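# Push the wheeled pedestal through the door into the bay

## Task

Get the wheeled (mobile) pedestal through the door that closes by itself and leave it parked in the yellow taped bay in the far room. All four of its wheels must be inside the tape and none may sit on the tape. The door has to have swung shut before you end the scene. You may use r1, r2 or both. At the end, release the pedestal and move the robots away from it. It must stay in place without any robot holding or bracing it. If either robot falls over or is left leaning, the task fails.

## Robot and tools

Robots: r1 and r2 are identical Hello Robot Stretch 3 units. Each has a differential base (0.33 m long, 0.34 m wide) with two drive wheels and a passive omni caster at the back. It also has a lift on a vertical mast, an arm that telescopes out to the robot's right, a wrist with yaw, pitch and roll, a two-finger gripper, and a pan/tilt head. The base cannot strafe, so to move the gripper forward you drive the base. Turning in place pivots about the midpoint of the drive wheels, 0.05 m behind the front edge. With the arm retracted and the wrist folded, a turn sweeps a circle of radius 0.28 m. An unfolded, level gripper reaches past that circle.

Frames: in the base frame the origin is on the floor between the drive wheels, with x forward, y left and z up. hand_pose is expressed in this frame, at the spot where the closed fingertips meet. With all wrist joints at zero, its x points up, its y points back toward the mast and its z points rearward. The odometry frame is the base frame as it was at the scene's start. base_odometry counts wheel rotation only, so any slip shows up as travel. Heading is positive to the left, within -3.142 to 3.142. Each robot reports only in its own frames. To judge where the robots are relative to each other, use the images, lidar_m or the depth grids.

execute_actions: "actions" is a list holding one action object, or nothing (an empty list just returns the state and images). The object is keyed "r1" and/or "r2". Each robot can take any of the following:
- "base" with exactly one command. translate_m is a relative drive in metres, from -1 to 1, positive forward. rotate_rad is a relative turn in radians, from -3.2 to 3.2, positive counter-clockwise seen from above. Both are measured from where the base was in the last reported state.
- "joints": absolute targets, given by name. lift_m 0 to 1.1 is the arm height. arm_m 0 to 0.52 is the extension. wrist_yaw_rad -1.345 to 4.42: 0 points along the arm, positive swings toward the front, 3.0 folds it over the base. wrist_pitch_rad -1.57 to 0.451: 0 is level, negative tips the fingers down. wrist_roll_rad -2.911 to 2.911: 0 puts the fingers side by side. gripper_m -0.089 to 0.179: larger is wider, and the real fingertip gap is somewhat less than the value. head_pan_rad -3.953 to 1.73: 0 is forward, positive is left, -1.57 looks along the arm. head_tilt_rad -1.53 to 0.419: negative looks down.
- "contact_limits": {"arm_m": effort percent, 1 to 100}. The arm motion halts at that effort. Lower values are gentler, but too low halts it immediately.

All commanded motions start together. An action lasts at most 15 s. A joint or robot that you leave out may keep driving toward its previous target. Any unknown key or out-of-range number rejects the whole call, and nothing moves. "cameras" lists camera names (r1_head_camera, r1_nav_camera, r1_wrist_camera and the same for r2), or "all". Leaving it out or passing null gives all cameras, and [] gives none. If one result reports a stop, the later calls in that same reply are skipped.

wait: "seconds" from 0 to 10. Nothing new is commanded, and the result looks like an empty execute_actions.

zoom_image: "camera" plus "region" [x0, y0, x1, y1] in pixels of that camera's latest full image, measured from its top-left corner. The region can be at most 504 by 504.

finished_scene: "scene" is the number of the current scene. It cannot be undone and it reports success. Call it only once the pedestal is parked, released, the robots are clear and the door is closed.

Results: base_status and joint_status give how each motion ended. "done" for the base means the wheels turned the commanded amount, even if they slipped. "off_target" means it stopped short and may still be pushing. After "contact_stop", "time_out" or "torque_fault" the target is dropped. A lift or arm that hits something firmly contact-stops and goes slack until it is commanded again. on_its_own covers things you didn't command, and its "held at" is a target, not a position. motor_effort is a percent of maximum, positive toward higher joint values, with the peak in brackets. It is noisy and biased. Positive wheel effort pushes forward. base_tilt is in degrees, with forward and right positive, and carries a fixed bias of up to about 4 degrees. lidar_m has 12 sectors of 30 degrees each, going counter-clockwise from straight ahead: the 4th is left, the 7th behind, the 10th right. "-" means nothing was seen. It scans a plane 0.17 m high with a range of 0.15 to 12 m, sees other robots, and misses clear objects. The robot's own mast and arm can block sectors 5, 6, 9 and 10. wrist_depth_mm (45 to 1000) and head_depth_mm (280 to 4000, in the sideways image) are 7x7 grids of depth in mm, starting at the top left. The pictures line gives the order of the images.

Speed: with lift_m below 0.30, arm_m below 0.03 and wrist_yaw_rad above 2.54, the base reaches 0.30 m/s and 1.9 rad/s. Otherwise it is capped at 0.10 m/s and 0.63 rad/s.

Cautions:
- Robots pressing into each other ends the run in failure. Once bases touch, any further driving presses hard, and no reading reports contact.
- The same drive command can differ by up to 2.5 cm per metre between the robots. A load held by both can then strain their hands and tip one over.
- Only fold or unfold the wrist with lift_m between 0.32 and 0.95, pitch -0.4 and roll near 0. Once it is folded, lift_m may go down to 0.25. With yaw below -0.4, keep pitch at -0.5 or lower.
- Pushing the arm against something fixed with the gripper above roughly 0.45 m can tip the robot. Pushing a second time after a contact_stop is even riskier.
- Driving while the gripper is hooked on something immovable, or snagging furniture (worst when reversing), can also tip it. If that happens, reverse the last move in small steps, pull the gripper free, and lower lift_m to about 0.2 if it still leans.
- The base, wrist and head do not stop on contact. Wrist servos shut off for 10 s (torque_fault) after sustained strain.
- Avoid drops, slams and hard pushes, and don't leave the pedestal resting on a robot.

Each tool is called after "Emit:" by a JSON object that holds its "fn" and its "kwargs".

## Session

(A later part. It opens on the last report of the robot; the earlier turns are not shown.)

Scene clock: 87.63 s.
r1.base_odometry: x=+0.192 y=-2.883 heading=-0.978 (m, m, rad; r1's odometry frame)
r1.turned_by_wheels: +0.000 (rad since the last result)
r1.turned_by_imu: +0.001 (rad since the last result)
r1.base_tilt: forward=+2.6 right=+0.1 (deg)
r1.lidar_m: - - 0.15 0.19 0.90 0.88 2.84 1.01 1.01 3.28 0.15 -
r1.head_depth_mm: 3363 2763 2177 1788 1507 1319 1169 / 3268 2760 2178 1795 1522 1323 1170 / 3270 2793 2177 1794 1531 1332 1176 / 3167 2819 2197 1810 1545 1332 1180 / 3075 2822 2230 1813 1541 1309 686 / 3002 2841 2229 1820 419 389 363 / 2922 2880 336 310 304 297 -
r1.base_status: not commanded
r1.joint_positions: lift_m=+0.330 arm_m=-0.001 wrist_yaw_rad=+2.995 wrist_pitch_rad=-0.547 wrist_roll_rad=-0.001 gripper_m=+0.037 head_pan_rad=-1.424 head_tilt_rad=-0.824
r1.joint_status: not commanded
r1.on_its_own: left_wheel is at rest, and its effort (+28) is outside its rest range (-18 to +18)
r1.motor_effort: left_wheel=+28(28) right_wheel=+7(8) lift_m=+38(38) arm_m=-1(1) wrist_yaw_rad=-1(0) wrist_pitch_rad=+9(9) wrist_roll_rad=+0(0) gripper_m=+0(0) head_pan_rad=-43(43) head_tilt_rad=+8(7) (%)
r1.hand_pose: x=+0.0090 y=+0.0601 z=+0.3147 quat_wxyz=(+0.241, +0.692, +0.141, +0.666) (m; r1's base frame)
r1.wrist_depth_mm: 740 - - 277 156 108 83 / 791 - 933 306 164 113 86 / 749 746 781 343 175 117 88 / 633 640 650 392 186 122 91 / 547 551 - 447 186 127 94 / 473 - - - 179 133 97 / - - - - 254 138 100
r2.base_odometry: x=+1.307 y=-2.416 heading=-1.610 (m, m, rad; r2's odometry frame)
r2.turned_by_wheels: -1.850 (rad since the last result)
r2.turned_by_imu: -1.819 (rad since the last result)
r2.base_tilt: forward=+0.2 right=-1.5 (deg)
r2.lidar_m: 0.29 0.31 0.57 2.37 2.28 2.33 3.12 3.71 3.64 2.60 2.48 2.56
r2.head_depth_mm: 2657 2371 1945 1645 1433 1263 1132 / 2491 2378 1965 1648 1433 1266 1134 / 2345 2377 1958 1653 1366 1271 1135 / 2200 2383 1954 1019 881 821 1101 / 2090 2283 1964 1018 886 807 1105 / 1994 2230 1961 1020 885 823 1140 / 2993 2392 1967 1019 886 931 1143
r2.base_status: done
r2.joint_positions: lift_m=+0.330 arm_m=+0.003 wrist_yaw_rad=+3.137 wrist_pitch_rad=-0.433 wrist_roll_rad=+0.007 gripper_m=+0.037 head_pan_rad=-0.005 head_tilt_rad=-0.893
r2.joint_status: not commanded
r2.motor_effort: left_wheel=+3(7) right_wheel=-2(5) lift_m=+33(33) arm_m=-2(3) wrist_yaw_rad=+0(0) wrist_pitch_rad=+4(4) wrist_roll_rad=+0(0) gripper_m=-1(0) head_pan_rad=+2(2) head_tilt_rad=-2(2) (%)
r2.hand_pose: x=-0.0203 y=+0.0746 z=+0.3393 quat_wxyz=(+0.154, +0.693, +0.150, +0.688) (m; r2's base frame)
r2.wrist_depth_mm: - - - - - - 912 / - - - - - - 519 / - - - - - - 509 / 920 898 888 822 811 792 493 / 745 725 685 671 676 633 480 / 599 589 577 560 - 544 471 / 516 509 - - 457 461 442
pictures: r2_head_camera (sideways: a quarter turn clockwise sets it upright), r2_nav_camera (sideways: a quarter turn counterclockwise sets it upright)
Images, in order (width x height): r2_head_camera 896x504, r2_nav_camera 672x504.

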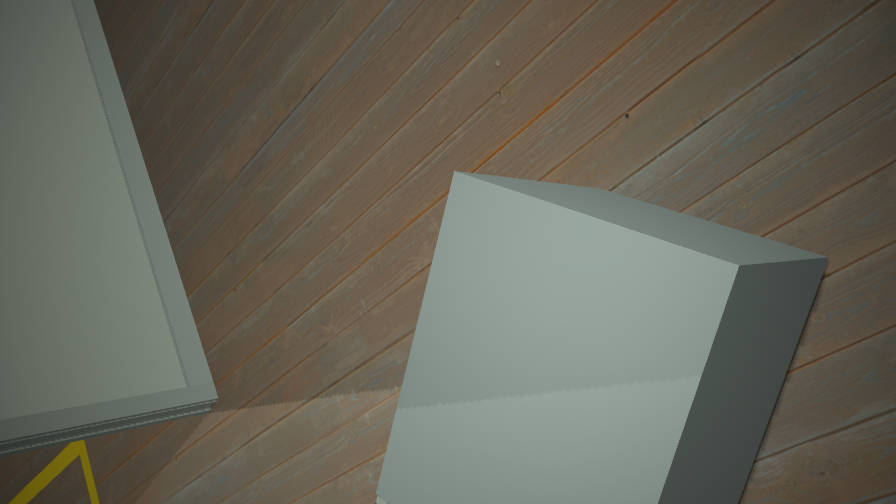

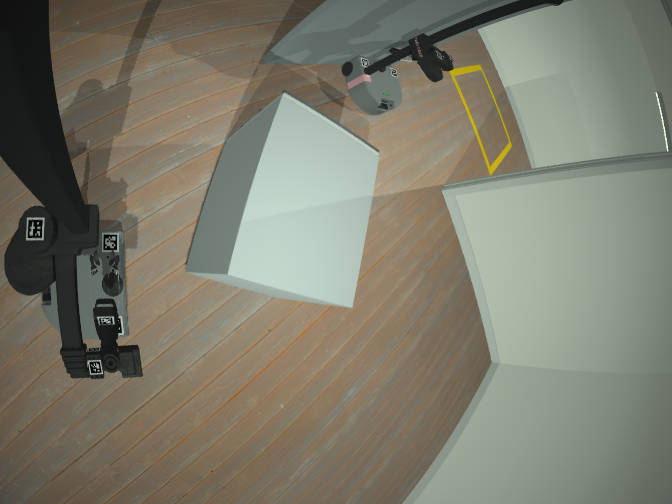

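Emit:
{"fn": "execute_actions", "kwargs": {"actions": [{"r2":{"base":{"translate_m":0.45}}}], "cameras": ["r2_nav_camera"]}}

Scene clock: 93.60 s.
r1.base_odometry: x=+0.192 y=-2.883 heading=-0.978 (m, m, rad; r1's odometry frame)
r1.turned_by_wheels: +0.000 (rad since the last result)
r1.turned_by_imu: +0.001 (rad since the last result)
r1.base_tilt: forward=+2.5 right=+0.1 (deg)
r1.lidar_m: - - 0.15 0.19 0.78 0.76 2.84 1.01 1.02 3.29 0.15 -
r1.head_depth_mm: 3378 2772 2153 1789 1512 1313 1166 / 3336 2805 2178 1785 1515 1317 1174 / 3265 2821 2187 1810 1530 1326 1171 / 3147 2832 2213 1805 1536 1335 1181 / 3090 2832 2230 1831 1535 1317 687 / 3023 2864 2223 1837 420 390 364 / 2901 2898 337 310 304 297 -
r1.base_status: not commanded
r1.joint_positions: lift_m=+0.330 arm_m=-0.001 wrist_yaw_rad=+2.995 wrist_pitch_rad=-0.547 wrist_roll_rad=-0.001 gripper_m=+0.037 head_pan_rad=-1.424 head_tilt_rad=-0.824
r1.joint_status: not commanded
r1.on_its_own: left_wheel is at rest, and its effort (+28) is outside its rest range (-18 to +18)
r1.motor_effort: left_wheel=+28(28) right_wheel=+7(8) lift_m=+39(38) arm_m=-1(1) wrist_yaw_rad=-1(1) wrist_pitch_rad=+9(9) wrist_roll_rad=+0(0) gripper_m=+0(0) head_pan_rad=-42(43) head_tilt_rad=+7(8) (%)
r1.hand_pose: x=+0.0090 y=+0.0601 z=+0.3147 quat_wxyz=(+0.241, +0.692, +0.141, +0.666) (m; r1's base frame)
r1.wrist_depth_mm: 742 - - 279 157 109 83 / 749 - 926 305 165 113 86 / 733 744 770 343 175 118 88 / 635 631 647 381 186 123 91 / 543 547 - 449 185 127 94 / 475 - - - 178 134 97 / - - - - 254 138 100
r2.base_odometry: x=+1.289 y=-2.866 heading=-1.609 (m, m, rad; r2's odometry frame)
r2.turned_by_wheels: +0.001 (rad since the last result)
r2.turned_by_imu: +0.005 (rad since the last result)
r2.base_tilt: forward=+0.2 right=-1.6 (deg)
r2.lidar_m: - - 0.15 0.19 2.51 2.58 3.46 4.08 3.29 2.36 2.25 2.32
r2.head_depth_mm: 2165 2341 1933 1651 1433 1266 1134 / 2015 2261 1947 1661 1433 1269 1133 / 1886 2185 1953 1650 1430 1272 1137 / 1789 2061 1957 1669 1436 793 698 / 1687 1946 1961 1664 1442 781 699 / 1611 1822 1962 1657 1448 781 699 / 1547 2185 1959 1670 1448 782 700
r2.base_status: translate_m off_target (by the wheels' count: +0.4499 of +0.4500)
r2.joint_positions: lift_m=+0.330 arm_m=+0.003 wrist_yaw_rad=+3.137 wrist_pitch_rad=-0.433 wrist_roll_rad=+0.007 gripper_m=+0.037 head_pan_rad=-0.005 head_tilt_rad=-0.894
r2.joint_status: not commanded
r2.on_its_own: left_wheel is at rest, and its effort (+29) is outside its rest range (-18 to +18)
r2.motor_effort: left_wheel=+29(60) right_wheel=+0(25) lift_m=+32(33) arm_m=-2(2) wrist_yaw_rad=+0(1) wrist_pitch_rad=+4(4) wrist_roll_rad=+0(0) gripper_m=+0(0) head_pan_rad=+3(3) head_tilt_rad=-2(3) (%)
r2.hand_pose: x=-0.0203 y=+0.0745 z=+0.3392 quat_wxyz=(+0.154, +0.693, +0.150, +0.688) (m; r2's base frame)
r2.wrist_depth_mm: - - - - 231 133 94 / - - - - 241 137 95 / - - - - 252 140 97 / 917 893 865 834 266 144 99 / 733 721 688 663 246 149 101 / 593 590 574 557 - 152 103 / 511 505 - - 272 146 105
pictures: r2_nav_camera (sideways: a quarter turn counterclockwise sets it upright)
Images, in order (width x height): r2_nav_camera 672x504.

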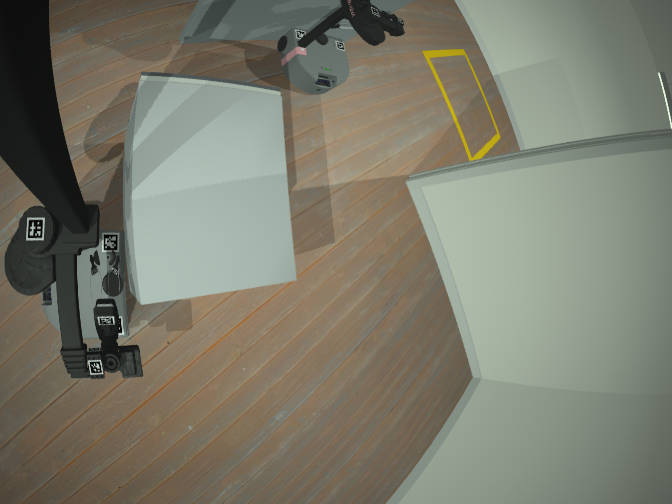

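Emit:
{"fn": "execute_actions", "kwargs": {"actions": [{"r2":{"base":{"translate_m":0.2}}}], "cameras": ["r2_nav_camera"]}}

Scene clock: 98.57 s.
r1.base_odometry: x=+0.192 y=-2.883 heading=-0.978 (m, m, rad; r1's odometry frame)
r1.turned_by_wheels: +0.000 (rad since the last result)
r1.turned_by_imu: +0.001 (rad since the last result)
r1.base_tilt: forward=+2.6 right=+0.0 (deg)
r1.lidar_m: - - 0.15 0.19 0.67 0.65 2.82 1.01 1.02 3.29 0.15 -
r1.head_depth_mm: 3388 2754 2156 1802 1521 1313 1165 / 3267 2764 2193 1791 1517 1325 1176 / 3212 2776 2180 1787 1527 1323 1181 / 3168 2817 2207 1806 1528 1333 1178 / 3049 2842 2217 1822 1548 1313 687 / 2932 2845 2242 1837 419 390 364 / 2914 2868 337 310 304 297 -
r1.base_status: not commanded
r1.joint_positions: lift_m=+0.330 arm_m=-0.001 wrist_yaw_rad=+2.995 wrist_pitch_rad=-0.547 wrist_roll_rad=-0.001 gripper_m=+0.037 head_pan_rad=-1.424 head_tilt_rad=-0.824
r1.joint_status: not commanded
r1.on_its_own: left_wheel is at rest, and its effort (+28) is outside its rest range (-18 to +18)
r1.motor_effort: left_wheel=+28(28) right_wheel=+8(7) lift_m=+38(38) arm_m=-1(0) wrist_yaw_rad=+0(0) wrist_pitch_rad=+9(9) wrist_roll_rad=+0(0) gripper_m=+0(0) head_pan_rad=-44(43) head_tilt_rad=+8(8) (%)
r1.hand_pose: x=+0.0090 y=+0.0601 z=+0.3147 quat_wxyz=(+0.241, +0.692, +0.141, +0.666) (m; r1's base frame)
r1.wrist_depth_mm: - - - 276 157 109 83 / 810 - 915 306 165 113 86 / 707 748 775 344 175 118 88 / 631 628 652 388 186 122 91 / 540 554 - 445 186 128 94 / 481 - - - 179 133 97 / - - - - 253 138 101
r2.base_odometry: x=+1.282 y=-3.066 heading=-1.608 (m, m, rad; r2's odometry frame)
r2.turned_by_wheels: +0.001 (rad since the last result)
r2.turned_by_imu: +0.003 (rad since the last result)
r2.base_tilt: forward=+0.2 right=-1.5 (deg)
r2.lidar_m: 2.05 - 0.15 0.18 2.62 2.68 3.60 4.25 3.14 2.24 2.15 2.21
r2.head_depth_mm: 1931 2219 1936 1650 1426 1263 1133 / 1801 2131 1955 1650 1431 1264 1133 / 1703 1974 1955 1643 1435 1271 1135 / 1613 1854 1952 1655 1439 1271 708 / 1522 1729 1913 1661 1440 779 699 / 1449 1642 1859 1662 884 782 698 / 1372 1554 1870 1662 1442 781 701
r2.base_status: translate_m off_target (by the wheels' count: +0.1998 of +0.2000)
r2.joint_positions: lift_m=+0.330 arm_m=+0.003 wrist_yaw_rad=+3.137 wrist_pitch_rad=-0.433 wrist_roll_rad=+0.007 gripper_m=+0.037 head_pan_rad=-0.005 head_tilt_rad=-0.894
r2.joint_status: not commanded
r2.on_its_own: left_wheel is at rest, and its effort (+29) is outside its rest range (-18 to +18)
r2.motor_effort: left_wheel=+29(54) right_wheel=+1(4) lift_m=+32(33) arm_m=-2(2) wrist_yaw_rad=+0(0) wrist_pitch_rad=+4(4) wrist_roll_rad=+0(0) gripper_m=+0(0) head_pan_rad=+3(2) head_tilt_rad=-2(2) (%)
r2.hand_pose: x=-0.0203 y=+0.0745 z=+0.3392 quat_wxyz=(+0.154, +0.693, +0.150, +0.688) (m; r2's base frame)
r2.wrist_depth_mm: - - - 319 208 153 122 / - - - 354 221 161 127 / - - - 387 236 169 132 / 918 908 868 431 257 177 137 / 734 716 681 471 254 187 142 / 593 583 578 521 - 198 148 / 512 504 - - 305 200 156
pictures: r2_nav_camera (sideways: a quarter turn counterclockwise sets it upright)
Images, in order (width x height): r2_nav_camera 672x504.

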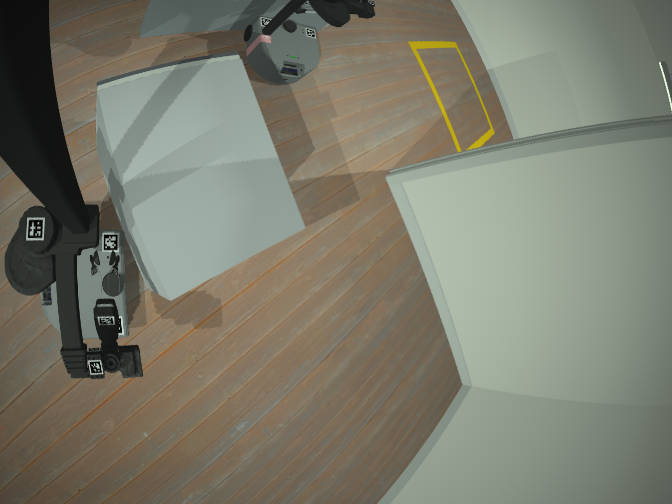

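Emit:
{"fn": "execute_actions", "kwargs": {"actions": [{"r2":{"base":{"translate_m":-0.42}}}], "cameras": []}}

Emit:
{"fn": "execute_actions", "kwargs": {"actions": [{"r2":{"base":{"rotate_rad":0.6},"joints":{"head_tilt_rad":-0.7}}}], "cameras": ["r2_nav_camera","r2_head_camera"]}}

Scene clock: 104.30 s.
r1.base_odometry: x=+0.192 y=-2.883 heading=-0.978 (m, m, rad; r1's odometry frame)
r1.turned_by_wheels: +0.000 (rad since the last result)
r1.turned_by_imu: +0.001 (rad since the last result)
r1.base_tilt: forward=+2.6 right=+0.0 (deg)
r1.lidar_m: - - 0.15 0.19 0.67 0.65 2.84 1.01 1.02 3.28 0.15 -
r1.head_depth_mm: 3347 2754 2159 1782 1517 1312 1165 / 3278 2806 2183 1794 1519 1324 1167 / 3249 2807 2191 1805 1519 1324 1176 / 3133 2790 2213 1814 1534 1332 1177 / 3052 2859 2234 1820 1543 1313 686 / 3007 2845 2229 1820 419 390 364 / 2923 2908 336 310 304 297 -
r1.base_status: not commanded
r1.joint_positions: lift_m=+0.330 arm_m=-0.001 wrist_yaw_rad=+2.995 wrist_pitch_rad=-0.547 wrist_roll_rad=-0.001 gripper_m=+0.037 head_pan_rad=-1.424 head_tilt_rad=-0.824
r1.joint_status: not commanded
r1.on_its_own: left_wheel is at rest, and its effort (+28) is outside its rest range (-18 to +18)
r1.motor_effort: left_wheel=+28(28) right_wheel=+8(8) lift_m=+39(38) arm_m=-1(1) wrist_yaw_rad=+0(0) wrist_pitch_rad=+9(9) wrist_roll_rad=+0(0) gripper_m=+0(0) head_pan_rad=-42(43) head_tilt_rad=+6(8) (%)
r1.hand_pose: x=+0.0090 y=+0.0601 z=+0.3147 quat_wxyz=(+0.241, +0.692, +0.141, +0.666) (m; r1's base frame)
r1.wrist_depth_mm: - - - 276 156 108 83 / 802 - 921 306 165 113 86 / 711 760 779 343 175 117 88 / 635 629 642 387 187 122 91 / 545 546 - 446 185 128 94 / 476 - - - 179 133 97 / - - - - 252 139 100
r2.base_odometry: x=+1.298 y=-2.646 heading=-1.608 (m, m, rad; r2's odometry frame)
r2.turned_by_wheels: +0.000 (rad since the last result)
r2.turned_by_imu: -0.001 (rad since the last result)
r2.base_tilt: forward=+0.2 right=-1.5 (deg)
r2.lidar_m: 0.50 0.49 0.53 2.49 2.40 2.46 3.29 3.90 3.44 2.47 2.36 2.44
r2.head_depth_mm: 2394 2370 1943 1648 1431 1264 1137 / 2254 2382 1945 1652 1436 1269 1136 / 2117 2310 1960 1657 1431 1265 1138 / 1986 2233 1936 1614 983 1233 1141 / 1888 2147 1962 1020 938 1210 1139 / 1796 2050 1968 1021 903 1096 1143 / 2755 2322 1965 1020 889 1002 1144
r2.base_status: done
r2.joint_positions: lift_m=+0.330 arm_m=+0.003 wrist_yaw_rad=+3.137 wrist_pitch_rad=-0.433 wrist_roll_rad=+0.007 gripper_m=+0.037 head_pan_rad=-0.005 head_tilt_rad=-0.894
r2.joint_status: not commanded
r2.motor_effort: left_wheel=+1(21) right_wheel=+0(4) lift_m=+32(32) arm_m=-2(3) wrist_yaw_rad=+0(0) wrist_pitch_rad=+4(5) wrist_roll_rad=+0(0) gripper_m=+0(0) head_pan_rad=+3(3) head_tilt_rad=-1(2) (%)
r2.hand_pose: x=-0.0203 y=+0.0745 z=+0.3392 quat_wxyz=(+0.154, +0.693, +0.150, +0.688) (m; r2's base frame)
r2.wrist_depth_mm: - - - - - - 431 / - - - - - - 447 / - - - - - 964 456 / 930 902 877 817 815 717 477 / 713 687 701 663 692 621 496 / 598 589 576 558 - 547 514 / 505 505 - - 463 464 458
pictures: none
No camera images: the call's "cameras" was empty. Leave "cameras" out to get every camera's image.

Scene clock: 106.20 s.
r1.base_odometry: x=+0.192 y=-2.883 heading=-0.978 (m, m, rad; r1's odometry frame)
r1.turned_by_wheels: +0.000 (rad since the last result)
r1.turned_by_imu: +0.000 (rad since the last result)
r1.base_tilt: forward=+2.6 right=+0.0 (deg)
r1.lidar_m: - - 0.15 0.19 0.67 0.65 2.84 1.01 1.01 3.29 0.15 -
r1.head_depth_mm: 3375 2746 2137 1793 1516 1320 1167 / 3302 2821 2159 1786 1516 1320 1168 / 3228 2838 2184 1807 1532 1329 1179 / 3150 2804 2213 1804 1524 1326 1171 / 3057 2837 2216 1808 1543 1305 686 / 2984 2856 2232 1830 420 389 364 / 2907 2891 336 310 304 297 -
r1.base_status: not commanded
r1.joint_positions: lift_m=+0.330 arm_m=-0.001 wrist_yaw_rad=+2.995 wrist_pitch_rad=-0.547 wrist_roll_rad=-0.001 gripper_m=+0.037 head_pan_rad=-1.424 head_tilt_rad=-0.824
r1.joint_status: not commanded
r1.on_its_own: left_wheel is at rest, and its effort (+28) is outside its rest range (-18 to +18)
r1.motor_effort: left_wheel=+28(28) right_wheel=+8(8) lift_m=+38(38) arm_m=-1(1) wrist_yaw_rad=-1(0) wrist_pitch_rad=+9(9) wrist_roll_rad=+0(0) gripper_m=+0(0) head_pan_rad=-43(42) head_tilt_rad=+8(8) (%)
r1.hand_pose: x=+0.0090 y=+0.0601 z=+0.3147 quat_wxyz=(+0.241, +0.692, +0.141, +0.666) (m; r1's base frame)
r1.wrist_depth_mm: - - - 277 156 109 83 / 818 - 892 307 165 113 85 / 713 745 766 340 175 117 88 / 624 647 650 387 188 122 91 / 551 546 - 449 185 127 94 / 483 - - - 179 133 97 / - - - - 252 139 100
r2.base_odometry: x=+1.298 y=-2.646 heading=-1.008 (m, m, rad; r2's odometry frame)
r2.turned_by_wheels: +0.600 (rad since the last result)
r2.turned_by_imu: +0.591 (rad since the last result)
r2.base_tilt: forward=+0.2 right=-1.6 (deg)
r2.lidar_m: 0.49 0.54 2.45 2.39 2.51 3.55 3.91 3.19 2.43 2.37 2.49 0.50
r2.head_depth_mm: - 3434 2116 2018 1014 858 946 / - 3630 2597 2003 1014 863 986 / - 3665 2583 2005 1013 880 1036 / - 3631 2597 1961 1012 898 1086 / - 3622 2322 1788 1016 907 1142 / 1656 1728 1558 1812 1648 986 1188 / 1272 1401 1504 1597 1606 1398 1208
r2.base_status: done
r2.joint_positions: lift_m=+0.330 arm_m=+0.003 wrist_yaw_rad=+3.137 wrist_pitch_rad=-0.433 wrist_roll_rad=+0.007 gripper_m=+0.037 head_pan_rad=-0.005 head_tilt_rad=-0.705
r2.joint_status: all done
r2.motor_effort: left_wheel=-3(6) right_wheel=+3(6) lift_m=+33(33) arm_m=-2(2) wrist_yaw_rad=+0(0) wrist_pitch_rad=+4(4) wrist_roll_rad=+0(0) gripper_m=+0(0) head_pan_rad=+3(2) head_tilt_rad=+2(13) (%)
r2.hand_pose: x=-0.0203 y=+0.0745 z=+0.3392 quat_wxyz=(+0.154, +0.693, +0.150, +0.688) (m; r2's base frame)
r2.wrist_depth_mm: - - - - - - - / - - - - - - - / - - - - - - - / 923 891 863 829 806 772 760 / 731 699 686 656 679 638 622 / 603 578 578 555 - 535 526 / 512 504 - - 460 461 455
pictures: r2_head_camera (sideways: a quarter turn clockwise sets it upright), r2_nav_camera (sideways: a quarter turn counterclockwise sets it upright)
Images, in order (width x height): r2_head_camera 896x504, r2_nav_camera 672x504.

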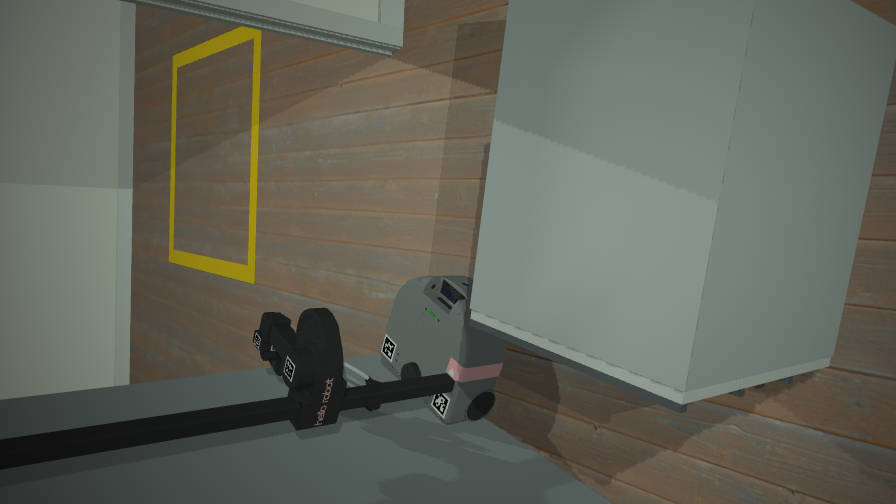

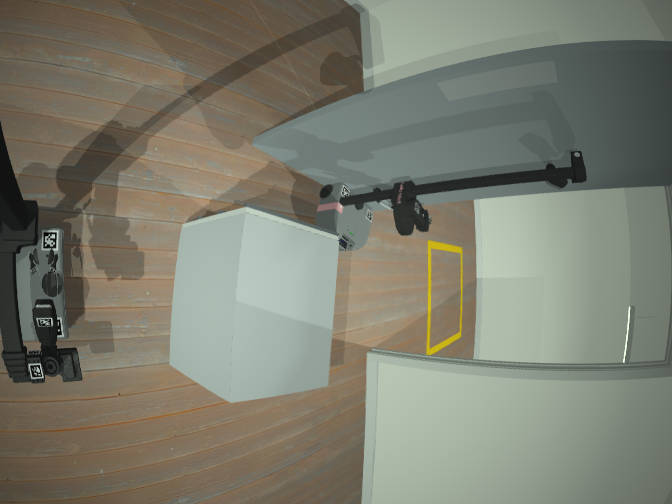

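Emit:
{"fn": "execute_actions", "kwargs": {"actions": [{"r1":{"base":{"translate_m":0.25},"joints":{"head_pan_rad":-1.7}}}], "cameras": ["r1_nav_camera","r2_nav_camera","r2_head_camera"]}}

Scene clock: 110.80 s.
r1.base_odometry: x=+0.331 y=-3.090 heading=-0.977 (m, m, rad; r1's odometry frame)
r1.turned_by_wheels: +0.001 (rad since the last result)
r1.turned_by_imu: +0.000 (rad since the last result)
r1.base_tilt: forward=+2.6 right=+0.0 (deg)
r1.lidar_m: - - 0.15 0.19 0.67 0.66 2.84 1.00 1.01 3.28 0.15 -
r1.head_depth_mm: 3624 3016 2303 1856 1559 1345 1180 / 3798 3026 2329 1879 1567 1349 1189 / 3583 3074 2331 1885 1573 1357 1195 / 3461 3090 2354 1878 1591 1353 1197 / 3263 3119 2373 1901 1592 1362 1196 / 3093 3153 2383 1898 1608 1371 1180 / 2968 3127 2403 1933 1607 1345 413
r1.base_status: translate_m off_target (by the wheels' count: +0.2498 of +0.2500)
r1.joint_positions: lift_m=+0.330 arm_m=-0.001 wrist_yaw_rad=+2.995 wrist_pitch_rad=-0.547 wrist_roll_rad=-0.001 gripper_m=+0.037 head_pan_rad=-1.669 head_tilt_rad=-0.782
r1.joint_status: head_pan_rad off_target (ended at -1.669, target -1.700)
r1.on_its_own: left_wheel is at rest, and its effort (+39) is outside its rest range (-18 to +18); head_tilt_rad moved +0.042 to your old target -0.800
r1.motor_effort: left_wheel=+39(66) right_wheel=+10(41) lift_m=+39(38) arm_m=-1(1) wrist_yaw_rad=-1(0) wrist_pitch_rad=+9(9) wrist_roll_rad=+0(0) gripper_m=+0(0) head_pan_rad=-17(72) head_tilt_rad=-6(10) (%)
r1.hand_pose: x=+0.0090 y=+0.0602 z=+0.3148 quat_wxyz=(+0.241, +0.692, +0.141, +0.666) (m; r1's base frame)
r1.wrist_depth_mm: - - - 278 156 109 83 / 812 - 918 308 165 113 86 / 710 734 764 341 176 117 88 / 636 638 649 387 185 122 91 / 547 548 - 446 185 127 94 / 483 - - - 179 133 97 / - - - - 253 138 100
r2.base_odometry: x=+1.298 y=-2.646 heading=-1.008 (m, m, rad; r2's odometry frame)
r2.turned_by_wheels: +0.000 (rad since the last result)
r2.turned_by_imu: +0.001 (rad since the last result)
r2.base_tilt: forward=+0.2 right=-1.5 (deg)
r2.lidar_m: 0.49 0.55 2.45 2.39 2.51 3.58 3.91 3.20 2.42 2.37 2.48 0.50
r2.head_depth_mm: - 3432 2111 2016 1013 858 947 / - 3608 2599 2007 1013 863 988 / - 3667 2588 2016 1016 880 1034 / - 3650 2592 1958 1018 898 1086 / - 3623 2322 1803 1018 907 1135 / 1648 1727 1588 1830 1651 984 1184 / 1285 1414 1499 1601 1615 1393 1212
r2.base_status: not commanded
r2.joint_positions: lift_m=+0.330 arm_m=+0.003 wrist_yaw_rad=+3.137 wrist_pitch_rad=-0.433 wrist_roll_rad=+0.007 gripper_m=+0.037 head_pan_rad=-0.005 head_tilt_rad=-0.705
r2.joint_status: not commanded
r2.motor_effort: left_wheel=-3(3) right_wheel=+4(4) lift_m=+33(33) arm_m=-2(2) wrist_yaw_rad=+0(0) wrist_pitch_rad=+4(4) wrist_roll_rad=+0(0) gripper_m=+0(0) head_pan_rad=+2(3) head_tilt_rad=+2(1) (%)
r2.hand_pose: x=-0.0203 y=+0.0745 z=+0.3392 quat_wxyz=(+0.154, +0.693, +0.150, +0.688) (m; r2's base frame)
r2.wrist_depth_mm: - - - - - - - / - - - - - - - / - - - - - - - / 938 910 889 840 826 795 767 / 738 705 686 673 674 640 632 / 593 598 573 557 - 538 534 / 507 503 - - 461 466 460
pictures: r1_nav_camera (sideways: a quarter turn counterclockwise sets it upright), r2_head_camera (sideways: a quarter turn clockwise sets it upright), r2_nav_camera (sideways: a quarter turn counterclockwise sets it upright)
Images, in order (width x height): r1_nav_camera 672x504, r2_head_camera 896x504, r2_nav_camera 672x504.

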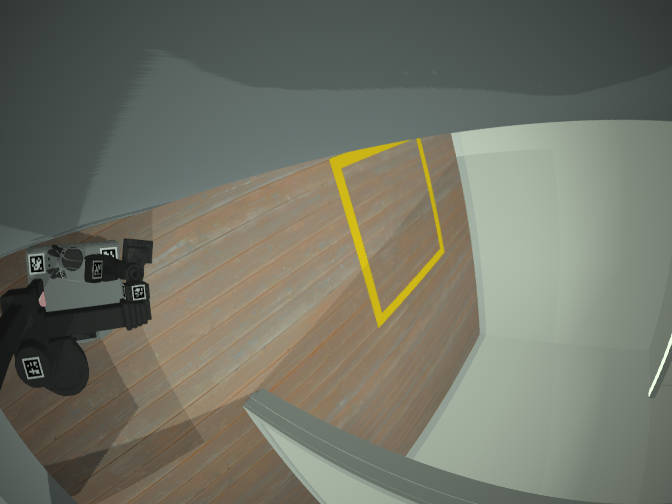

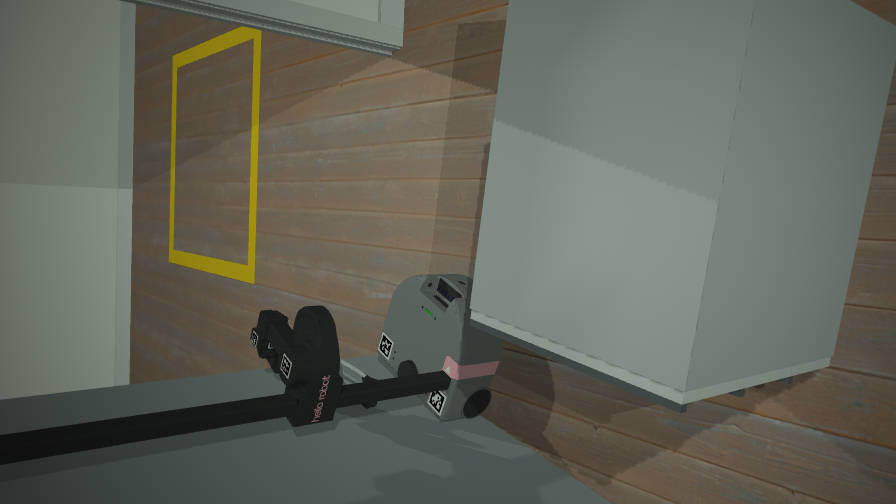

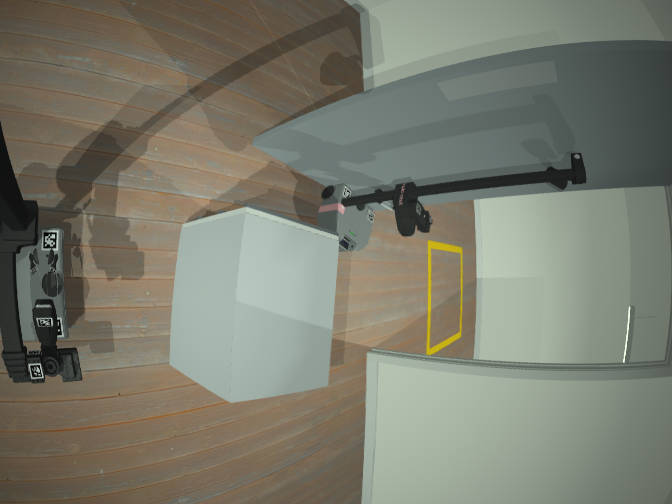

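Emit:
{"fn": "execute_actions", "kwargs": {"actions": [{"r2":{"base":{"rotate_rad":-1.1}}}], "cameras": []}}

Emit:
{"fn": "execute_actions", "kwargs": {"actions": [{"r2":{"base":{"translate_m":0.36}}}], "cameras": []}}

Emit:
{"fn": "execute_actions", "kwargs": {"actions": [{"r2":{"base":{"rotate_rad":1.3},"joints":{"head_tilt_rad":-1.0}}}], "cameras": ["r2_nav_camera"]}}

Scene clock: 114.73 s.
r1.base_odometry: x=+0.331 y=-3.090 heading=-0.977 (m, m, rad; r1's odometry frame)
r1.turned_by_wheels: +0.000 (rad since the last result)
r1.turned_by_imu: +0.001 (rad since the last result)
r1.base_tilt: forward=+2.6 right=+0.1 (deg)
r1.lidar_m: - - 0.15 0.19 0.67 0.66 2.83 1.00 1.02 3.27 0.15 -
r1.head_depth_mm: 3650 3003 2293 1870 1557 1338 1184 / 3777 3032 2314 1884 1575 1348 1191 / 3620 3044 2350 1882 1578 1361 1195 / 3450 3073 2339 1878 1579 1362 1196 / 3246 3121 2363 1902 1587 1365 1195 / 3100 3123 2357 1893 1592 1368 1181 / 2943 3124 2406 1907 1598 1352 413
r1.base_status: not commanded
r1.joint_positions: lift_m=+0.330 arm_m=-0.001 wrist_yaw_rad=+2.995 wrist_pitch_rad=-0.547 wrist_roll_rad=-0.001 gripper_m=+0.037 head_pan_rad=-1.669 head_tilt_rad=-0.782
r1.joint_status: not commanded
r1.on_its_own: left_wheel is at rest, and its effort (+40) is outside its rest range (-18 to +18)
r1.motor_effort: left_wheel=+40(40) right_wheel=+10(10) lift_m=+38(38) arm_m=-1(1) wrist_yaw_rad=+0(1) wrist_pitch_rad=+9(9) wrist_roll_rad=+0(0) gripper_m=+0(0) head_pan_rad=-17(17) head_tilt_rad=-5(6) (%)
r1.hand_pose: x=+0.0090 y=+0.0602 z=+0.3148 quat_wxyz=(+0.241, +0.692, +0.141, +0.666) (m; r1's base frame)
r1.wrist_depth_mm: - - - 278 156 109 83 / 789 - 906 306 165 113 86 / 709 749 766 341 175 118 88 / 634 636 653 386 185 122 91 / 539 552 - 443 185 128 94 / 479 - - - 179 134 97 / - - - - 251 139 100
r2.base_odometry: x=+1.298 y=-2.646 heading=-2.108 (m, m, rad; r2's odometry frame)
r2.turned_by_wheels: -1.100 (rad since the last result)
r2.turned_by_imu: -1.081 (rad since the last result)
r2.base_tilt: forward=+0.2 right=-1.5 (deg)
r2.lidar_m: 2.46 0.50 0.49 0.53 2.48 2.39 2.48 3.37 3.91 3.38 2.46 2.37
r2.head_depth_mm: 2066 2268 2438 2003 1652 1394 1210 / 2177 2399 2546 2016 1647 1394 1204 / 2296 2557 2603 2018 1649 1392 1207 / 2413 2705 2621 2014 1648 1394 1214 / 2584 2842 2589 2017 1661 1394 1208 / 2418 2628 2601 2013 1647 1402 1162 / 2192 2366 2455 2017 1657 878 915
r2.base_status: done
r2.joint_positions: lift_m=+0.330 arm_m=+0.003 wrist_yaw_rad=+3.137 wrist_pitch_rad=-0.433 wrist_roll_rad=+0.007 gripper_m=+0.037 head_pan_rad=-0.005 head_tilt_rad=-0.705
r2.joint_status: not commanded
r2.motor_effort: left_wheel=+3(6) right_wheel=-2(3) lift_m=+33(33) arm_m=-3(2) wrist_yaw_rad=+0(0) wrist_pitch_rad=+4(4) wrist_roll_rad=+0(0) gripper_m=+0(1) head_pan_rad=+3(2) head_tilt_rad=+1(1) (%)
r2.hand_pose: x=-0.0203 y=+0.0745 z=+0.3392 quat_wxyz=(+0.154, +0.693, +0.150, +0.688) (m; r2's base frame)
r2.wrist_depth_mm: - - - - 503 438 391 / - - - - 541 457 408 / - - - - 581 503 425 / 941 907 871 818 642 534 462 / 737 719 693 660 661 588 487 / 594 583 573 559 - 531 510 / 511 499 - - 454 463 463
pictures: none
No camera images: the call's "cameras" was empty. Leave "cameras" out to get every camera's image.

Scene clock: 119.50 s.
r1.base_odometry: x=+0.331 y=-3.090 heading=-0.977 (m, m, rad; r1's odometry frame)
r1.turned_by_wheels: +0.000 (rad since the last result)
r1.turned_by_imu: +0.001 (rad since the last result)
r1.base_tilt: forward=+2.6 right=+0.0 (deg)
r1.lidar_m: - - 0.15 0.19 0.67 0.66 2.83 1.00 1.01 3.27 0.15 -
r1.head_depth_mm: 3568 3028 2313 1878 1560 1353 1184 / 3791 3048 2350 1877 1566 1353 1189 / 3639 3063 2338 1894 1582 1356 1189 / 3428 3114 2343 1896 1576 1365 1193 / 3210 3150 2380 1892 1589 1365 1198 / 3085 3171 2372 1910 1591 1366 1182 / 2938 3143 2398 1930 1602 1347 413
r1.base_status: not commanded
r1.joint_positions: lift_m=+0.330 arm_m=-0.001 wrist_yaw_rad=+2.995 wrist_pitch_rad=-0.547 wrist_roll_rad=-0.001 gripper_m=+0.037 head_pan_rad=-1.669 head_tilt_rad=-0.782
r1.joint_status: not commanded
r1.on_its_own: left_wheel is at rest, and its effort (+39) is outside its rest range (-18 to +18)
r1.motor_effort: left_wheel=+39(39) right_wheel=+11(10) lift_m=+39(38) arm_m=-1(1) wrist_yaw_rad=-1(1) wrist_pitch_rad=+9(9) wrist_roll_rad=+0(0) gripper_m=+0(0) head_pan_rad=-17(17) head_tilt_rad=-6(6) (%)
r1.hand_pose: x=+0.0090 y=+0.0602 z=+0.3148 quat_wxyz=(+0.241, +0.692, +0.141, +0.666) (m; r1's base frame)
r1.wrist_depth_mm: - - - 277 155 108 83 / 801 - 902 304 165 113 85 / 706 754 778 340 174 117 88 / 644 637 646 385 186 123 91 / 549 551 - 452 186 127 94 / 478 - - - 179 133 97 / - - - - 252 138 100
r2.base_odometry: x=+1.114 y=-2.955 heading=-2.108 (m, m, rad; r2's odometry frame)
r2.turned_by_wheels: +0.000 (rad since the last result)
r2.turned_by_imu: +0.003 (rad since the last result)
r2.base_tilt: forward=+0.2 right=-1.6 (deg)
r2.lidar_m: 2.13 1.77 0.28 0.30 0.46 2.70 2.80 3.83 4.09 2.91 2.13 2.06
r2.head_depth_mm: 1805 1966 2210 2020 1644 1394 1208 / 1889 2087 2326 2012 1651 1399 1211 / 1999 2217 2417 2019 1642 1394 1212 / 2109 2366 2485 2024 1641 1393 1206 / 2222 2507 2604 2015 1660 1396 1212 / 2199 2386 2518 2026 1650 1398 1208 / 1966 2108 2293 2016 1652 1402 1207
r2.base_status: done
r2.joint_positions: lift_m=+0.330 arm_m=+0.003 wrist_yaw_rad=+3.137 wrist_pitch_rad=-0.433 wrist_roll_rad=+0.007 gripper_m=+0.037 head_pan_rad=-0.005 head_tilt_rad=-0.704
r2.joint_status: not commanded
r2.motor_effort: left_wheel=+2(5) right_wheel=-2(3) lift_m=+32(33) arm_m=-3(2) wrist_yaw_rad=+0(1) wrist_pitch_rad=+4(4) wrist_roll_rad=+0(0) gripper_m=+0(0) head_pan_rad=+3(2) head_tilt_rad=+2(2) (%)
r2.hand_pose: x=-0.0203 y=+0.0745 z=+0.3392 quat_wxyz=(+0.154, +0.693, +0.150, +0.688) (m; r2's base frame)
r2.wrist_depth_mm: - - - 363 304 271 - / - - - 397 330 299 - / - - - 428 353 336 - / 908 905 831 479 384 563 766 / 728 697 678 541 410 614 619 / 602 590 581 560 - 541 527 / 514 508 - - 456 459 461
pictures: none
No camera images: the call's "cameras" was empty. Leave "cameras" out to get every camera's image.

Scene clock: 122.50 s.
r1.base_odometry: x=+0.331 y=-3.090 heading=-0.977 (m, m, rad; r1's odometry frame)
r1.turned_by_wheels: +0.000 (rad since the last result)
r1.turned_by_imu: +0.001 (rad since the last result)
r1.base_tilt: forward=+2.6 right=+0.0 (deg)
r1.lidar_m: - - 0.15 0.19 0.67 0.66 2.83 1.00 1.01 3.29 0.15 -
r1.head_depth_mm: 3549 2994 2301 1862 1571 1344 1181 / 3781 3041 2332 1873 1564 1340 1183 / 3678 3102 2323 1891 1576 1356 1190 / 3431 3115 2352 1889 1571 1355 1197 / 3249 3161 2361 1886 1590 1370 1199 / 3090 3135 2394 1909 1600 1365 1185 / 2954 3131 2398 1918 1601 1348 412
r1.base_status: not commanded
r1.joint_positions: lift_m=+0.330 arm_m=-0.001 wrist_yaw_rad=+2.995 wrist_pitch_rad=-0.547 wrist_roll_rad=-0.001 gripper_m=+0.037 head_pan_rad=-1.669 head_tilt_rad=-0.782
r1.joint_status: not commanded
r1.on_its_own: left_wheel is at rest, and its effort (+40) is outside its rest range (-18 to +18)
r1.motor_effort: left_wheel=+40(39) right_wheel=+10(10) lift_m=+38(38) arm_m=-1(1) wrist_yaw_rad=-1(2) wrist_pitch_rad=+9(9) wrist_roll_rad=+0(0) gripper_m=+0(0) head_pan_rad=-17(18) head_tilt_rad=-6(6) (%)
r1.hand_pose: x=+0.0090 y=+0.0602 z=+0.3148 quat_wxyz=(+0.241, +0.692, +0.141, +0.666) (m; r1's base frame)
r1.wrist_depth_mm: - - - 276 156 108 83 / 804 - 934 305 164 113 86 / 701 757 745 342 175 117 88 / 634 635 649 390 186 122 91 / 544 545 - 443 185 128 94 / 470 - - - 179 134 97 / - - - - 254 139 100
r2.base_odometry: x=+1.114 y=-2.955 heading=-0.808 (m, m, rad; r2's odometry frame)
r2.turned_by_wheels: +1.300 (rad since the last result)
r2.turned_by_imu: +1.280 (rad since the last result)
r2.base_tilt: forward=+0.2 right=-1.5 (deg)
r2.lidar_m: 0.28 0.35 2.70 2.70 3.10 4.09 4.10 2.40 2.05 2.05 1.99 0.31
r2.head_depth_mm: 2445 2041 1751 1527 1359 1223 1116 / 2440 2047 1747 971 1339 1226 1116 / 2451 2041 1753 940 835 1107 1116 / 2463 2060 1760 941 838 1024 1122 / 2414 1814 1640 942 852 1183 1121 / 1411 1720 1083 947 868 1215 1123 / 1361 1555 1693 950 933 1238 1126
r2.base_status: done
r2.joint_positions: lift_m=+0.330 arm_m=+0.003 wrist_yaw_rad=+3.137 wrist_pitch_rad=-0.433 wrist_roll_rad=+0.007 gripper_m=+0.037 head_pan_rad=-0.005 head_tilt_rad=-0.988
r2.joint_status: all done
r2.motor_effort: left_wheel=-3(5) right_wheel=+3(7) lift_m=+32(32) arm_m=-3(2) wrist_yaw_rad=+0(1) wrist_pitch_rad=+4(4) wrist_roll_rad=+0(0) gripper_m=-1(0) head_pan_rad=+2(1) head_tilt_rad=-4(17) (%)
r2.hand_pose: x=-0.0203 y=+0.0745 z=+0.3392 quat_wxyz=(+0.154, +0.693, +0.150, +0.688) (m; r2's base frame)
r2.wrist_depth_mm: - - - - - - - / - - - - - - - / - - - - - - - / 921 905 860 819 806 791 724 / 729 712 687 671 676 642 581 / 600 597 576 552 - 542 518 / 511 499 - - 456 460 456
pictures: r2_nav_camera (sideways: a quarter turn counterclockwise sets it upright)
Images, in order (width x height): r2_nav_camera 672x504.

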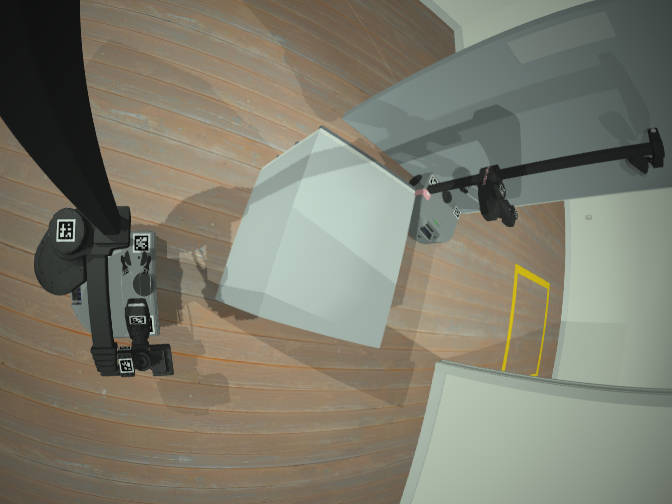

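Emit:
{"fn": "execute_actions", "kwargs": {"actions": [{"r2":{"base":{"translate_m":0.5}}}], "cameras": ["r2_nav_camera"]}}

Scene clock: 129.00 s.
r1.base_odometry: x=+0.331 y=-3.090 heading=-0.977 (m, m, rad; r1's odometry frame)
r1.turned_by_wheels: +0.000 (rad since the last result)
r1.turned_by_imu: +0.002 (rad since the last result)
r1.base_tilt: forward=+2.5 right=+0.0 (deg)
r1.lidar_m: - - 0.15 0.19 0.55 0.56 0.70 1.00 1.02 3.27 0.15 -
r1.head_depth_mm: 3578 3032 2297 1850 1559 1346 1183 / 3781 3046 2316 1876 1579 1351 1181 / 3672 3093 2338 1893 1576 1356 1188 / 3457 3132 2356 1896 1582 1364 1193 / 3244 3109 2367 1899 1595 1368 1200 / 3090 3106 2380 1900 1606 1371 1179 / 2942 3125 2412 1915 1606 1348 413
r1.base_status: not commanded
r1.joint_positions: lift_m=+0.330 arm_m=-0.001 wrist_yaw_rad=+2.995 wrist_pitch_rad=-0.547 wrist_roll_rad=-0.001 gripper_m=+0.037 head_pan_rad=-1.669 head_tilt_rad=-0.782
r1.joint_status: not commanded
r1.on_its_own: left_wheel is at rest, and its effort (+39) is outside its rest range (-18 to +18)
r1.motor_effort: left_wheel=+39(39) right_wheel=+10(11) lift_m=+38(38) arm_m=+0(1) wrist_yaw_rad=+0(1) wrist_pitch_rad=+9(9) wrist_roll_rad=+0(0) gripper_m=+0(0) head_pan_rad=-18(17) head_tilt_rad=-6(6) (%)
r1.hand_pose: x=+0.0090 y=+0.0602 z=+0.3148 quat_wxyz=(+0.241, +0.692, +0.141, +0.666) (m; r1's base frame)
r1.wrist_depth_mm: 447 - - 277 156 109 83 / 469 - 904 307 165 113 86 / 492 720 766 343 175 118 88 / 525 622 637 383 186 122 91 / 537 551 - 449 186 127 94 / 478 - - - 179 134 97 / - - - - 254 138 101
r2.base_odometry: x=+1.459 y=-3.317 heading=-0.807 (m, m, rad; r2's odometry frame)
r2.turned_by_wheels: +0.001 (rad since the last result)
r2.turned_by_imu: +0.005 (rad since the last result)
r2.base_tilt: forward=+0.2 right=-1.6 (deg)
r2.lidar_m: - - 0.15 0.19 2.97 4.57 4.47 2.54 2.18 2.18 2.07 -
r2.head_depth_mm: 2440 2023 1737 1530 1355 1229 1108 / 2441 2025 1744 1537 1338 1194 1072 / 2440 2037 1752 1538 834 752 684 / 2463 2045 1763 1531 836 753 686 / 2465 2055 1759 1451 840 755 687 / 2344 1284 1454 1404 842 757 686 / 1154 1232 1063 1469 841 757 687
r2.base_status: translate_m off_target (by the wheels' count: +0.4998 of +0.5000)
r2.joint_positions: lift_m=+0.330 arm_m=+0.003 wrist_yaw_rad=+3.135 wrist_pitch_rad=-0.434 wrist_roll_rad=+0.007 gripper_m=+0.037 head_pan_rad=-0.005 head_tilt_rad=-0.991
r2.joint_status: not commanded
r2.on_its_own: left_wheel is at rest, and its effort (+29) is outside its rest range (-18 to +18)
r2.motor_effort: left_wheel=+29(63) right_wheel=+0(50) lift_m=+32(32) arm_m=-5(6) wrist_yaw_rad=+3(16) wrist_pitch_rad=+4(5) wrist_roll_rad=+0(0) gripper_m=+0(0) head_pan_rad=+3(3) head_tilt_rad=-3(4) (%)
r2.hand_pose: x=-0.0198 y=+0.0742 z=+0.3390 quat_wxyz=(+0.155, +0.693, +0.150, +0.688) (m; r2's base frame)
r2.wrist_depth_mm: - - - - 241 125 85 / - - - - 247 127 86 / - - - - 257 129 87 / 913 899 856 840 268 132 88 / 740 714 693 673 239 134 89 / 603 588 575 554 - 137 90 / 513 499 - - 260 130 91
pictures: r2_nav_camera (sideways: a quarter turn counterclockwise sets it upright)
Images, in order (width x height): r2_nav_camera 672x504.

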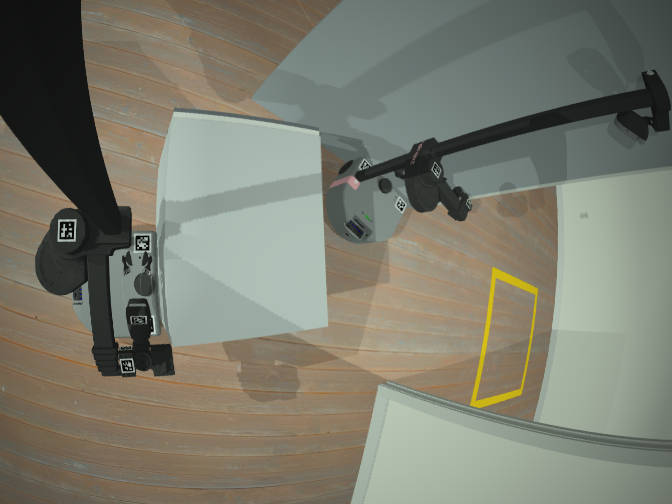

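Emit:
{"fn": "execute_actions", "kwargs": {"actions": [{"r2":{"base":{"translate_m":0.2}}}], "cameras": ["r2_nav_camera"]}}

Scene clock: 132.27 s.
r1.base_odometry: x=+0.331 y=-3.090 heading=-0.977 (m, m, rad; r1's odometry frame)
r1.turned_by_wheels: +0.000 (rad since the last result)
r1.turned_by_imu: +0.001 (rad since the last result)
r1.base_tilt: forward=+2.6 right=+0.0 (deg)
r1.lidar_m: - - 0.15 0.19 0.37 0.37 0.44 1.00 1.01 3.28 0.15 -
r1.head_depth_mm: 3563 3030 2318 1867 1562 1349 1180 / 3788 3049 2357 1877 1562 1354 1191 / 3645 3094 2338 1892 1576 1355 1187 / 3446 3062 2345 1888 1585 1356 1198 / 3271 3106 2373 1904 1582 1372 1199 / 3121 3170 2386 1906 1599 1370 1183 / 2983 3121 2392 1919 1602 1348 413
r1.base_status: not commanded
r1.joint_positions: lift_m=+0.330 arm_m=-0.001 wrist_yaw_rad=+2.995 wrist_pitch_rad=-0.547 wrist_roll_rad=-0.001 gripper_m=+0.037 head_pan_rad=-1.669 head_tilt_rad=-0.782
r1.joint_status: not commanded
r1.on_its_own: left_wheel is at rest, and its effort (+39) is outside its rest range (-18 to +18)
r1.motor_effort: left_wheel=+39(40) right_wheel=+10(11) lift_m=+38(38) arm_m=-1(1) wrist_yaw_rad=+0(1) wrist_pitch_rad=+9(9) wrist_roll_rad=+0(0) gripper_m=+0(0) head_pan_rad=-17(17) head_tilt_rad=-6(6) (%)
r1.hand_pose: x=+0.0090 y=+0.0602 z=+0.3148 quat_wxyz=(+0.241, +0.692, +0.141, +0.666) (m; r1's base frame)
r1.wrist_depth_mm: 306 - - 277 156 108 83 / 322 - 920 306 165 113 86 / 338 387 767 343 175 118 88 / 360 431 645 390 186 122 91 / 384 477 - 445 184 128 94 / 410 - - - 178 133 97 / - - - - 252 139 101
r2.base_odometry: x=+1.597 y=-3.461 heading=-0.806 (m, m, rad; r2's odometry frame)
r2.turned_by_wheels: +0.001 (rad since the last result)
r2.turned_by_imu: +0.003 (rad since the last result)
r2.base_tilt: forward=+0.3 right=-1.5 (deg)
r2.lidar_m: - - 0.15 0.19 2.92 4.76 4.59 2.59 2.23 2.11 1.43 -
r2.head_depth_mm: 2430 2014 1749 1528 1364 1223 1118 / 2429 2046 1740 1534 1361 1222 1086 / 2436 2048 1764 1539 848 751 684 / 2446 2047 1754 1540 835 753 685 / 2445 2055 1766 1377 837 755 687 / 2483 1964 1058 1330 841 756 687 / 1050 1141 1006 1180 841 758 688
r2.base_status: translate_m off_target (by the wheels' count: +0.1998 of +0.2000)
r2.joint_positions: lift_m=+0.330 arm_m=+0.003 wrist_yaw_rad=+3.135 wrist_pitch_rad=-0.434 wrist_roll_rad=+0.007 gripper_m=+0.037 head_pan_rad=-0.005 head_tilt_rad=-0.991
r2.joint_status: not commanded
r2.on_its_own: left_wheel is at rest, and its effort (+31) is outside its rest range (-18 to +18)
r2.motor_effort: left_wheel=+31(58) right_wheel=+0(4) lift_m=+31(31) arm_m=-6(6) wrist_yaw_rad=+2(2) wrist_pitch_rad=+4(4) wrist_roll_rad=+0(0) gripper_m=+0(0) head_pan_rad=+2(3) head_tilt_rad=-3(3) (%)
r2.hand_pose: x=-0.0199 y=+0.0742 z=+0.3390 quat_wxyz=(+0.155, +0.693, +0.150, +0.688) (m; r2's base frame)
r2.wrist_depth_mm: - - - - 227 133 94 / - - - - 238 137 96 / - - - - 251 141 98 / 884 889 859 802 262 145 100 / 719 712 691 666 243 148 102 / 612 586 583 550 - 153 104 / 503 506 - - 275 148 106
pictures: r2_nav_camera (sideways: a quarter turn counterclockwise sets it upright)
Images, in order (width x height): r2_nav_camera 672x504.

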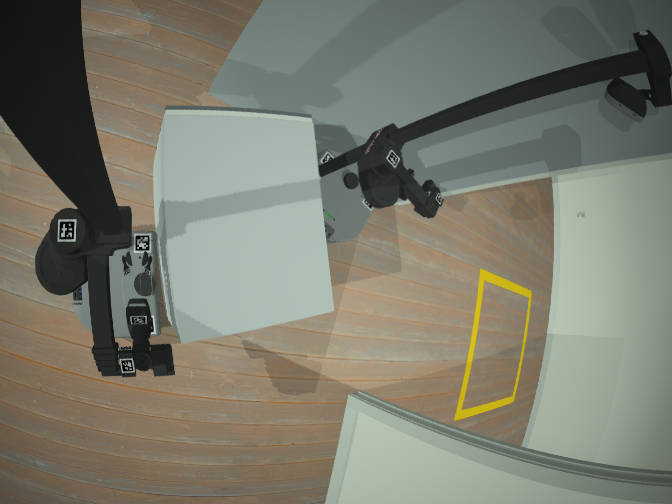

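Emit:
{"fn": "execute_actions", "kwargs": {"actions": [{"r2":{"base":{"rotate_rad":0.6}}}], "cameras": ["r2_nav_camera"]}}

Scene clock: 134.47 s.
r1.base_odometry: x=+0.331 y=-3.090 heading=-0.977 (m, m, rad; r1's odometry frame)
r1.turned_by_wheels: +0.000 (rad since the last result)
r1.turned_by_imu: +0.001 (rad since the last result)
r1.base_tilt: forward=+2.6 right=+0.1 (deg)
r1.lidar_m: - - 0.15 0.19 0.36 0.36 0.40 1.00 1.01 3.27 0.15 -
r1.head_depth_mm: 3667 3002 2299 1864 1567 1345 1181 / 3752 3062 2322 1869 1566 1350 1189 / 3626 3096 2346 1867 1579 1366 1188 / 3453 3076 2360 1885 1574 1369 1196 / 3257 3143 2366 1902 1581 1366 1199 / 3086 3179 2375 1924 1596 1370 1178 / 2979 3101 2396 1918 1605 1351 412
r1.base_status: not commanded
r1.joint_positions: lift_m=+0.330 arm_m=-0.001 wrist_yaw_rad=+2.995 wrist_pitch_rad=-0.547 wrist_roll_rad=-0.001 gripper_m=+0.037 head_pan_rad=-1.669 head_tilt_rad=-0.782
r1.joint_status: not commanded
r1.on_its_own: left_wheel is at rest, and its effort (+39) is outside its rest range (-18 to +18)
r1.motor_effort: left_wheel=+39(39) right_wheel=+9(11) lift_m=+38(38) arm_m=-1(1) wrist_yaw_rad=+0(0) wrist_pitch_rad=+9(9) wrist_roll_rad=+0(0) gripper_m=+0(0) head_pan_rad=-18(17) head_tilt_rad=-4(6) (%)
r1.hand_pose: x=+0.0090 y=+0.0602 z=+0.3148 quat_wxyz=(+0.241, +0.692, +0.141, +0.666) (m; r1's base frame)
r1.wrist_depth_mm: 298 - - 276 157 108 83 / 314 - 911 305 165 113 86 / 332 380 756 344 175 117 88 / 345 419 650 390 187 123 91 / 364 460 - 442 186 128 94 / 391 - - - 179 133 97 / - - - - 252 139 100
r2.base_odometry: x=+1.597 y=-3.461 heading=-0.207 (m, m, rad; r2's odometry frame)
r2.turned_by_wheels: +0.599 (rad since the last result)
r2.turned_by_imu: +0.568 (rad since the last result)
r2.base_tilt: forward=+0.1 right=-1.5 (deg)
r2.lidar_m: - 0.15 0.28 3.00 4.75 4.16 2.52 2.22 1.94 1.17 0.15 -
r2.head_depth_mm: 1045 1370 1674 1518 831 762 710 / 971 1165 1030 1340 832 750 683 / 896 1063 942 1344 834 752 702 / 804 968 1130 940 839 752 799 / 807 938 1119 942 840 754 1080 / 764 882 1039 968 840 766 1105 / 726 833 969 1163 852 789 1122
r2.base_status: rotate_rad off_target (by the wheels' count: +0.5992 of +0.6000)
r2.joint_positions: lift_m=+0.330 arm_m=+0.003 wrist_yaw_rad=+3.114 wrist_pitch_rad=-0.434 wrist_roll_rad=+0.007 gripper_m=+0.037 head_pan_rad=-0.005 head_tilt_rad=-0.991
r2.joint_status: not commanded
r2.on_its_own: right_wheel is at rest, and its effort (+22) is outside its rest range (-18 to +18); wrist_yaw_rad is at rest, and its effort (+17) is outside its rest range (-12 to +12)
r2.motor_effort: left_wheel=-4(23) right_wheel=+22(34) lift_m=+30(31) arm_m=-5(6) wrist_yaw_rad=+17(17) wrist_pitch_rad=+4(5) wrist_roll_rad=+0(0) gripper_m=+0(0) head_pan_rad=+3(3) head_tilt_rad=-3(3) (%)
r2.hand_pose: x=-0.0152 y=+0.0742 z=+0.3391 quat_wxyz=(+0.163, +0.694, +0.143, +0.686) (m; r2's base frame)
r2.wrist_depth_mm: - - - - - - 268 / - - - - - - 257 / - - - - - - 245 / 911 917 - 830 795 745 233 / 726 726 693 670 681 467 223 / 605 583 592 560 - 425 216 / 511 508 - - 474 354 208
pictures: r2_nav_camera (sideways: a quarter turn counterclockwise sets it upright)
Images, in order (width x height): r2_nav_camera 672x504.

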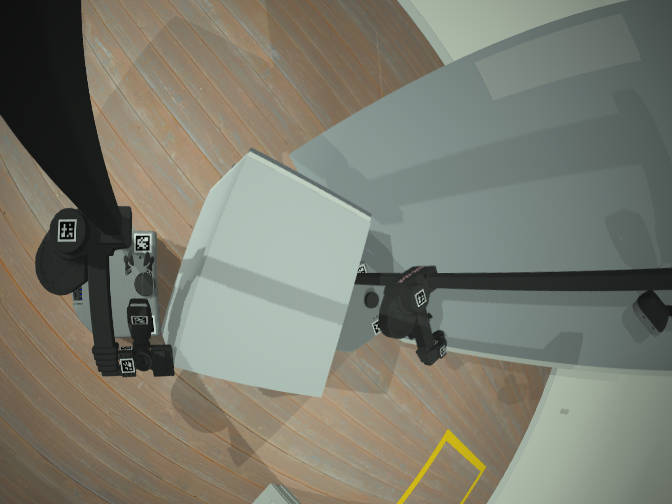

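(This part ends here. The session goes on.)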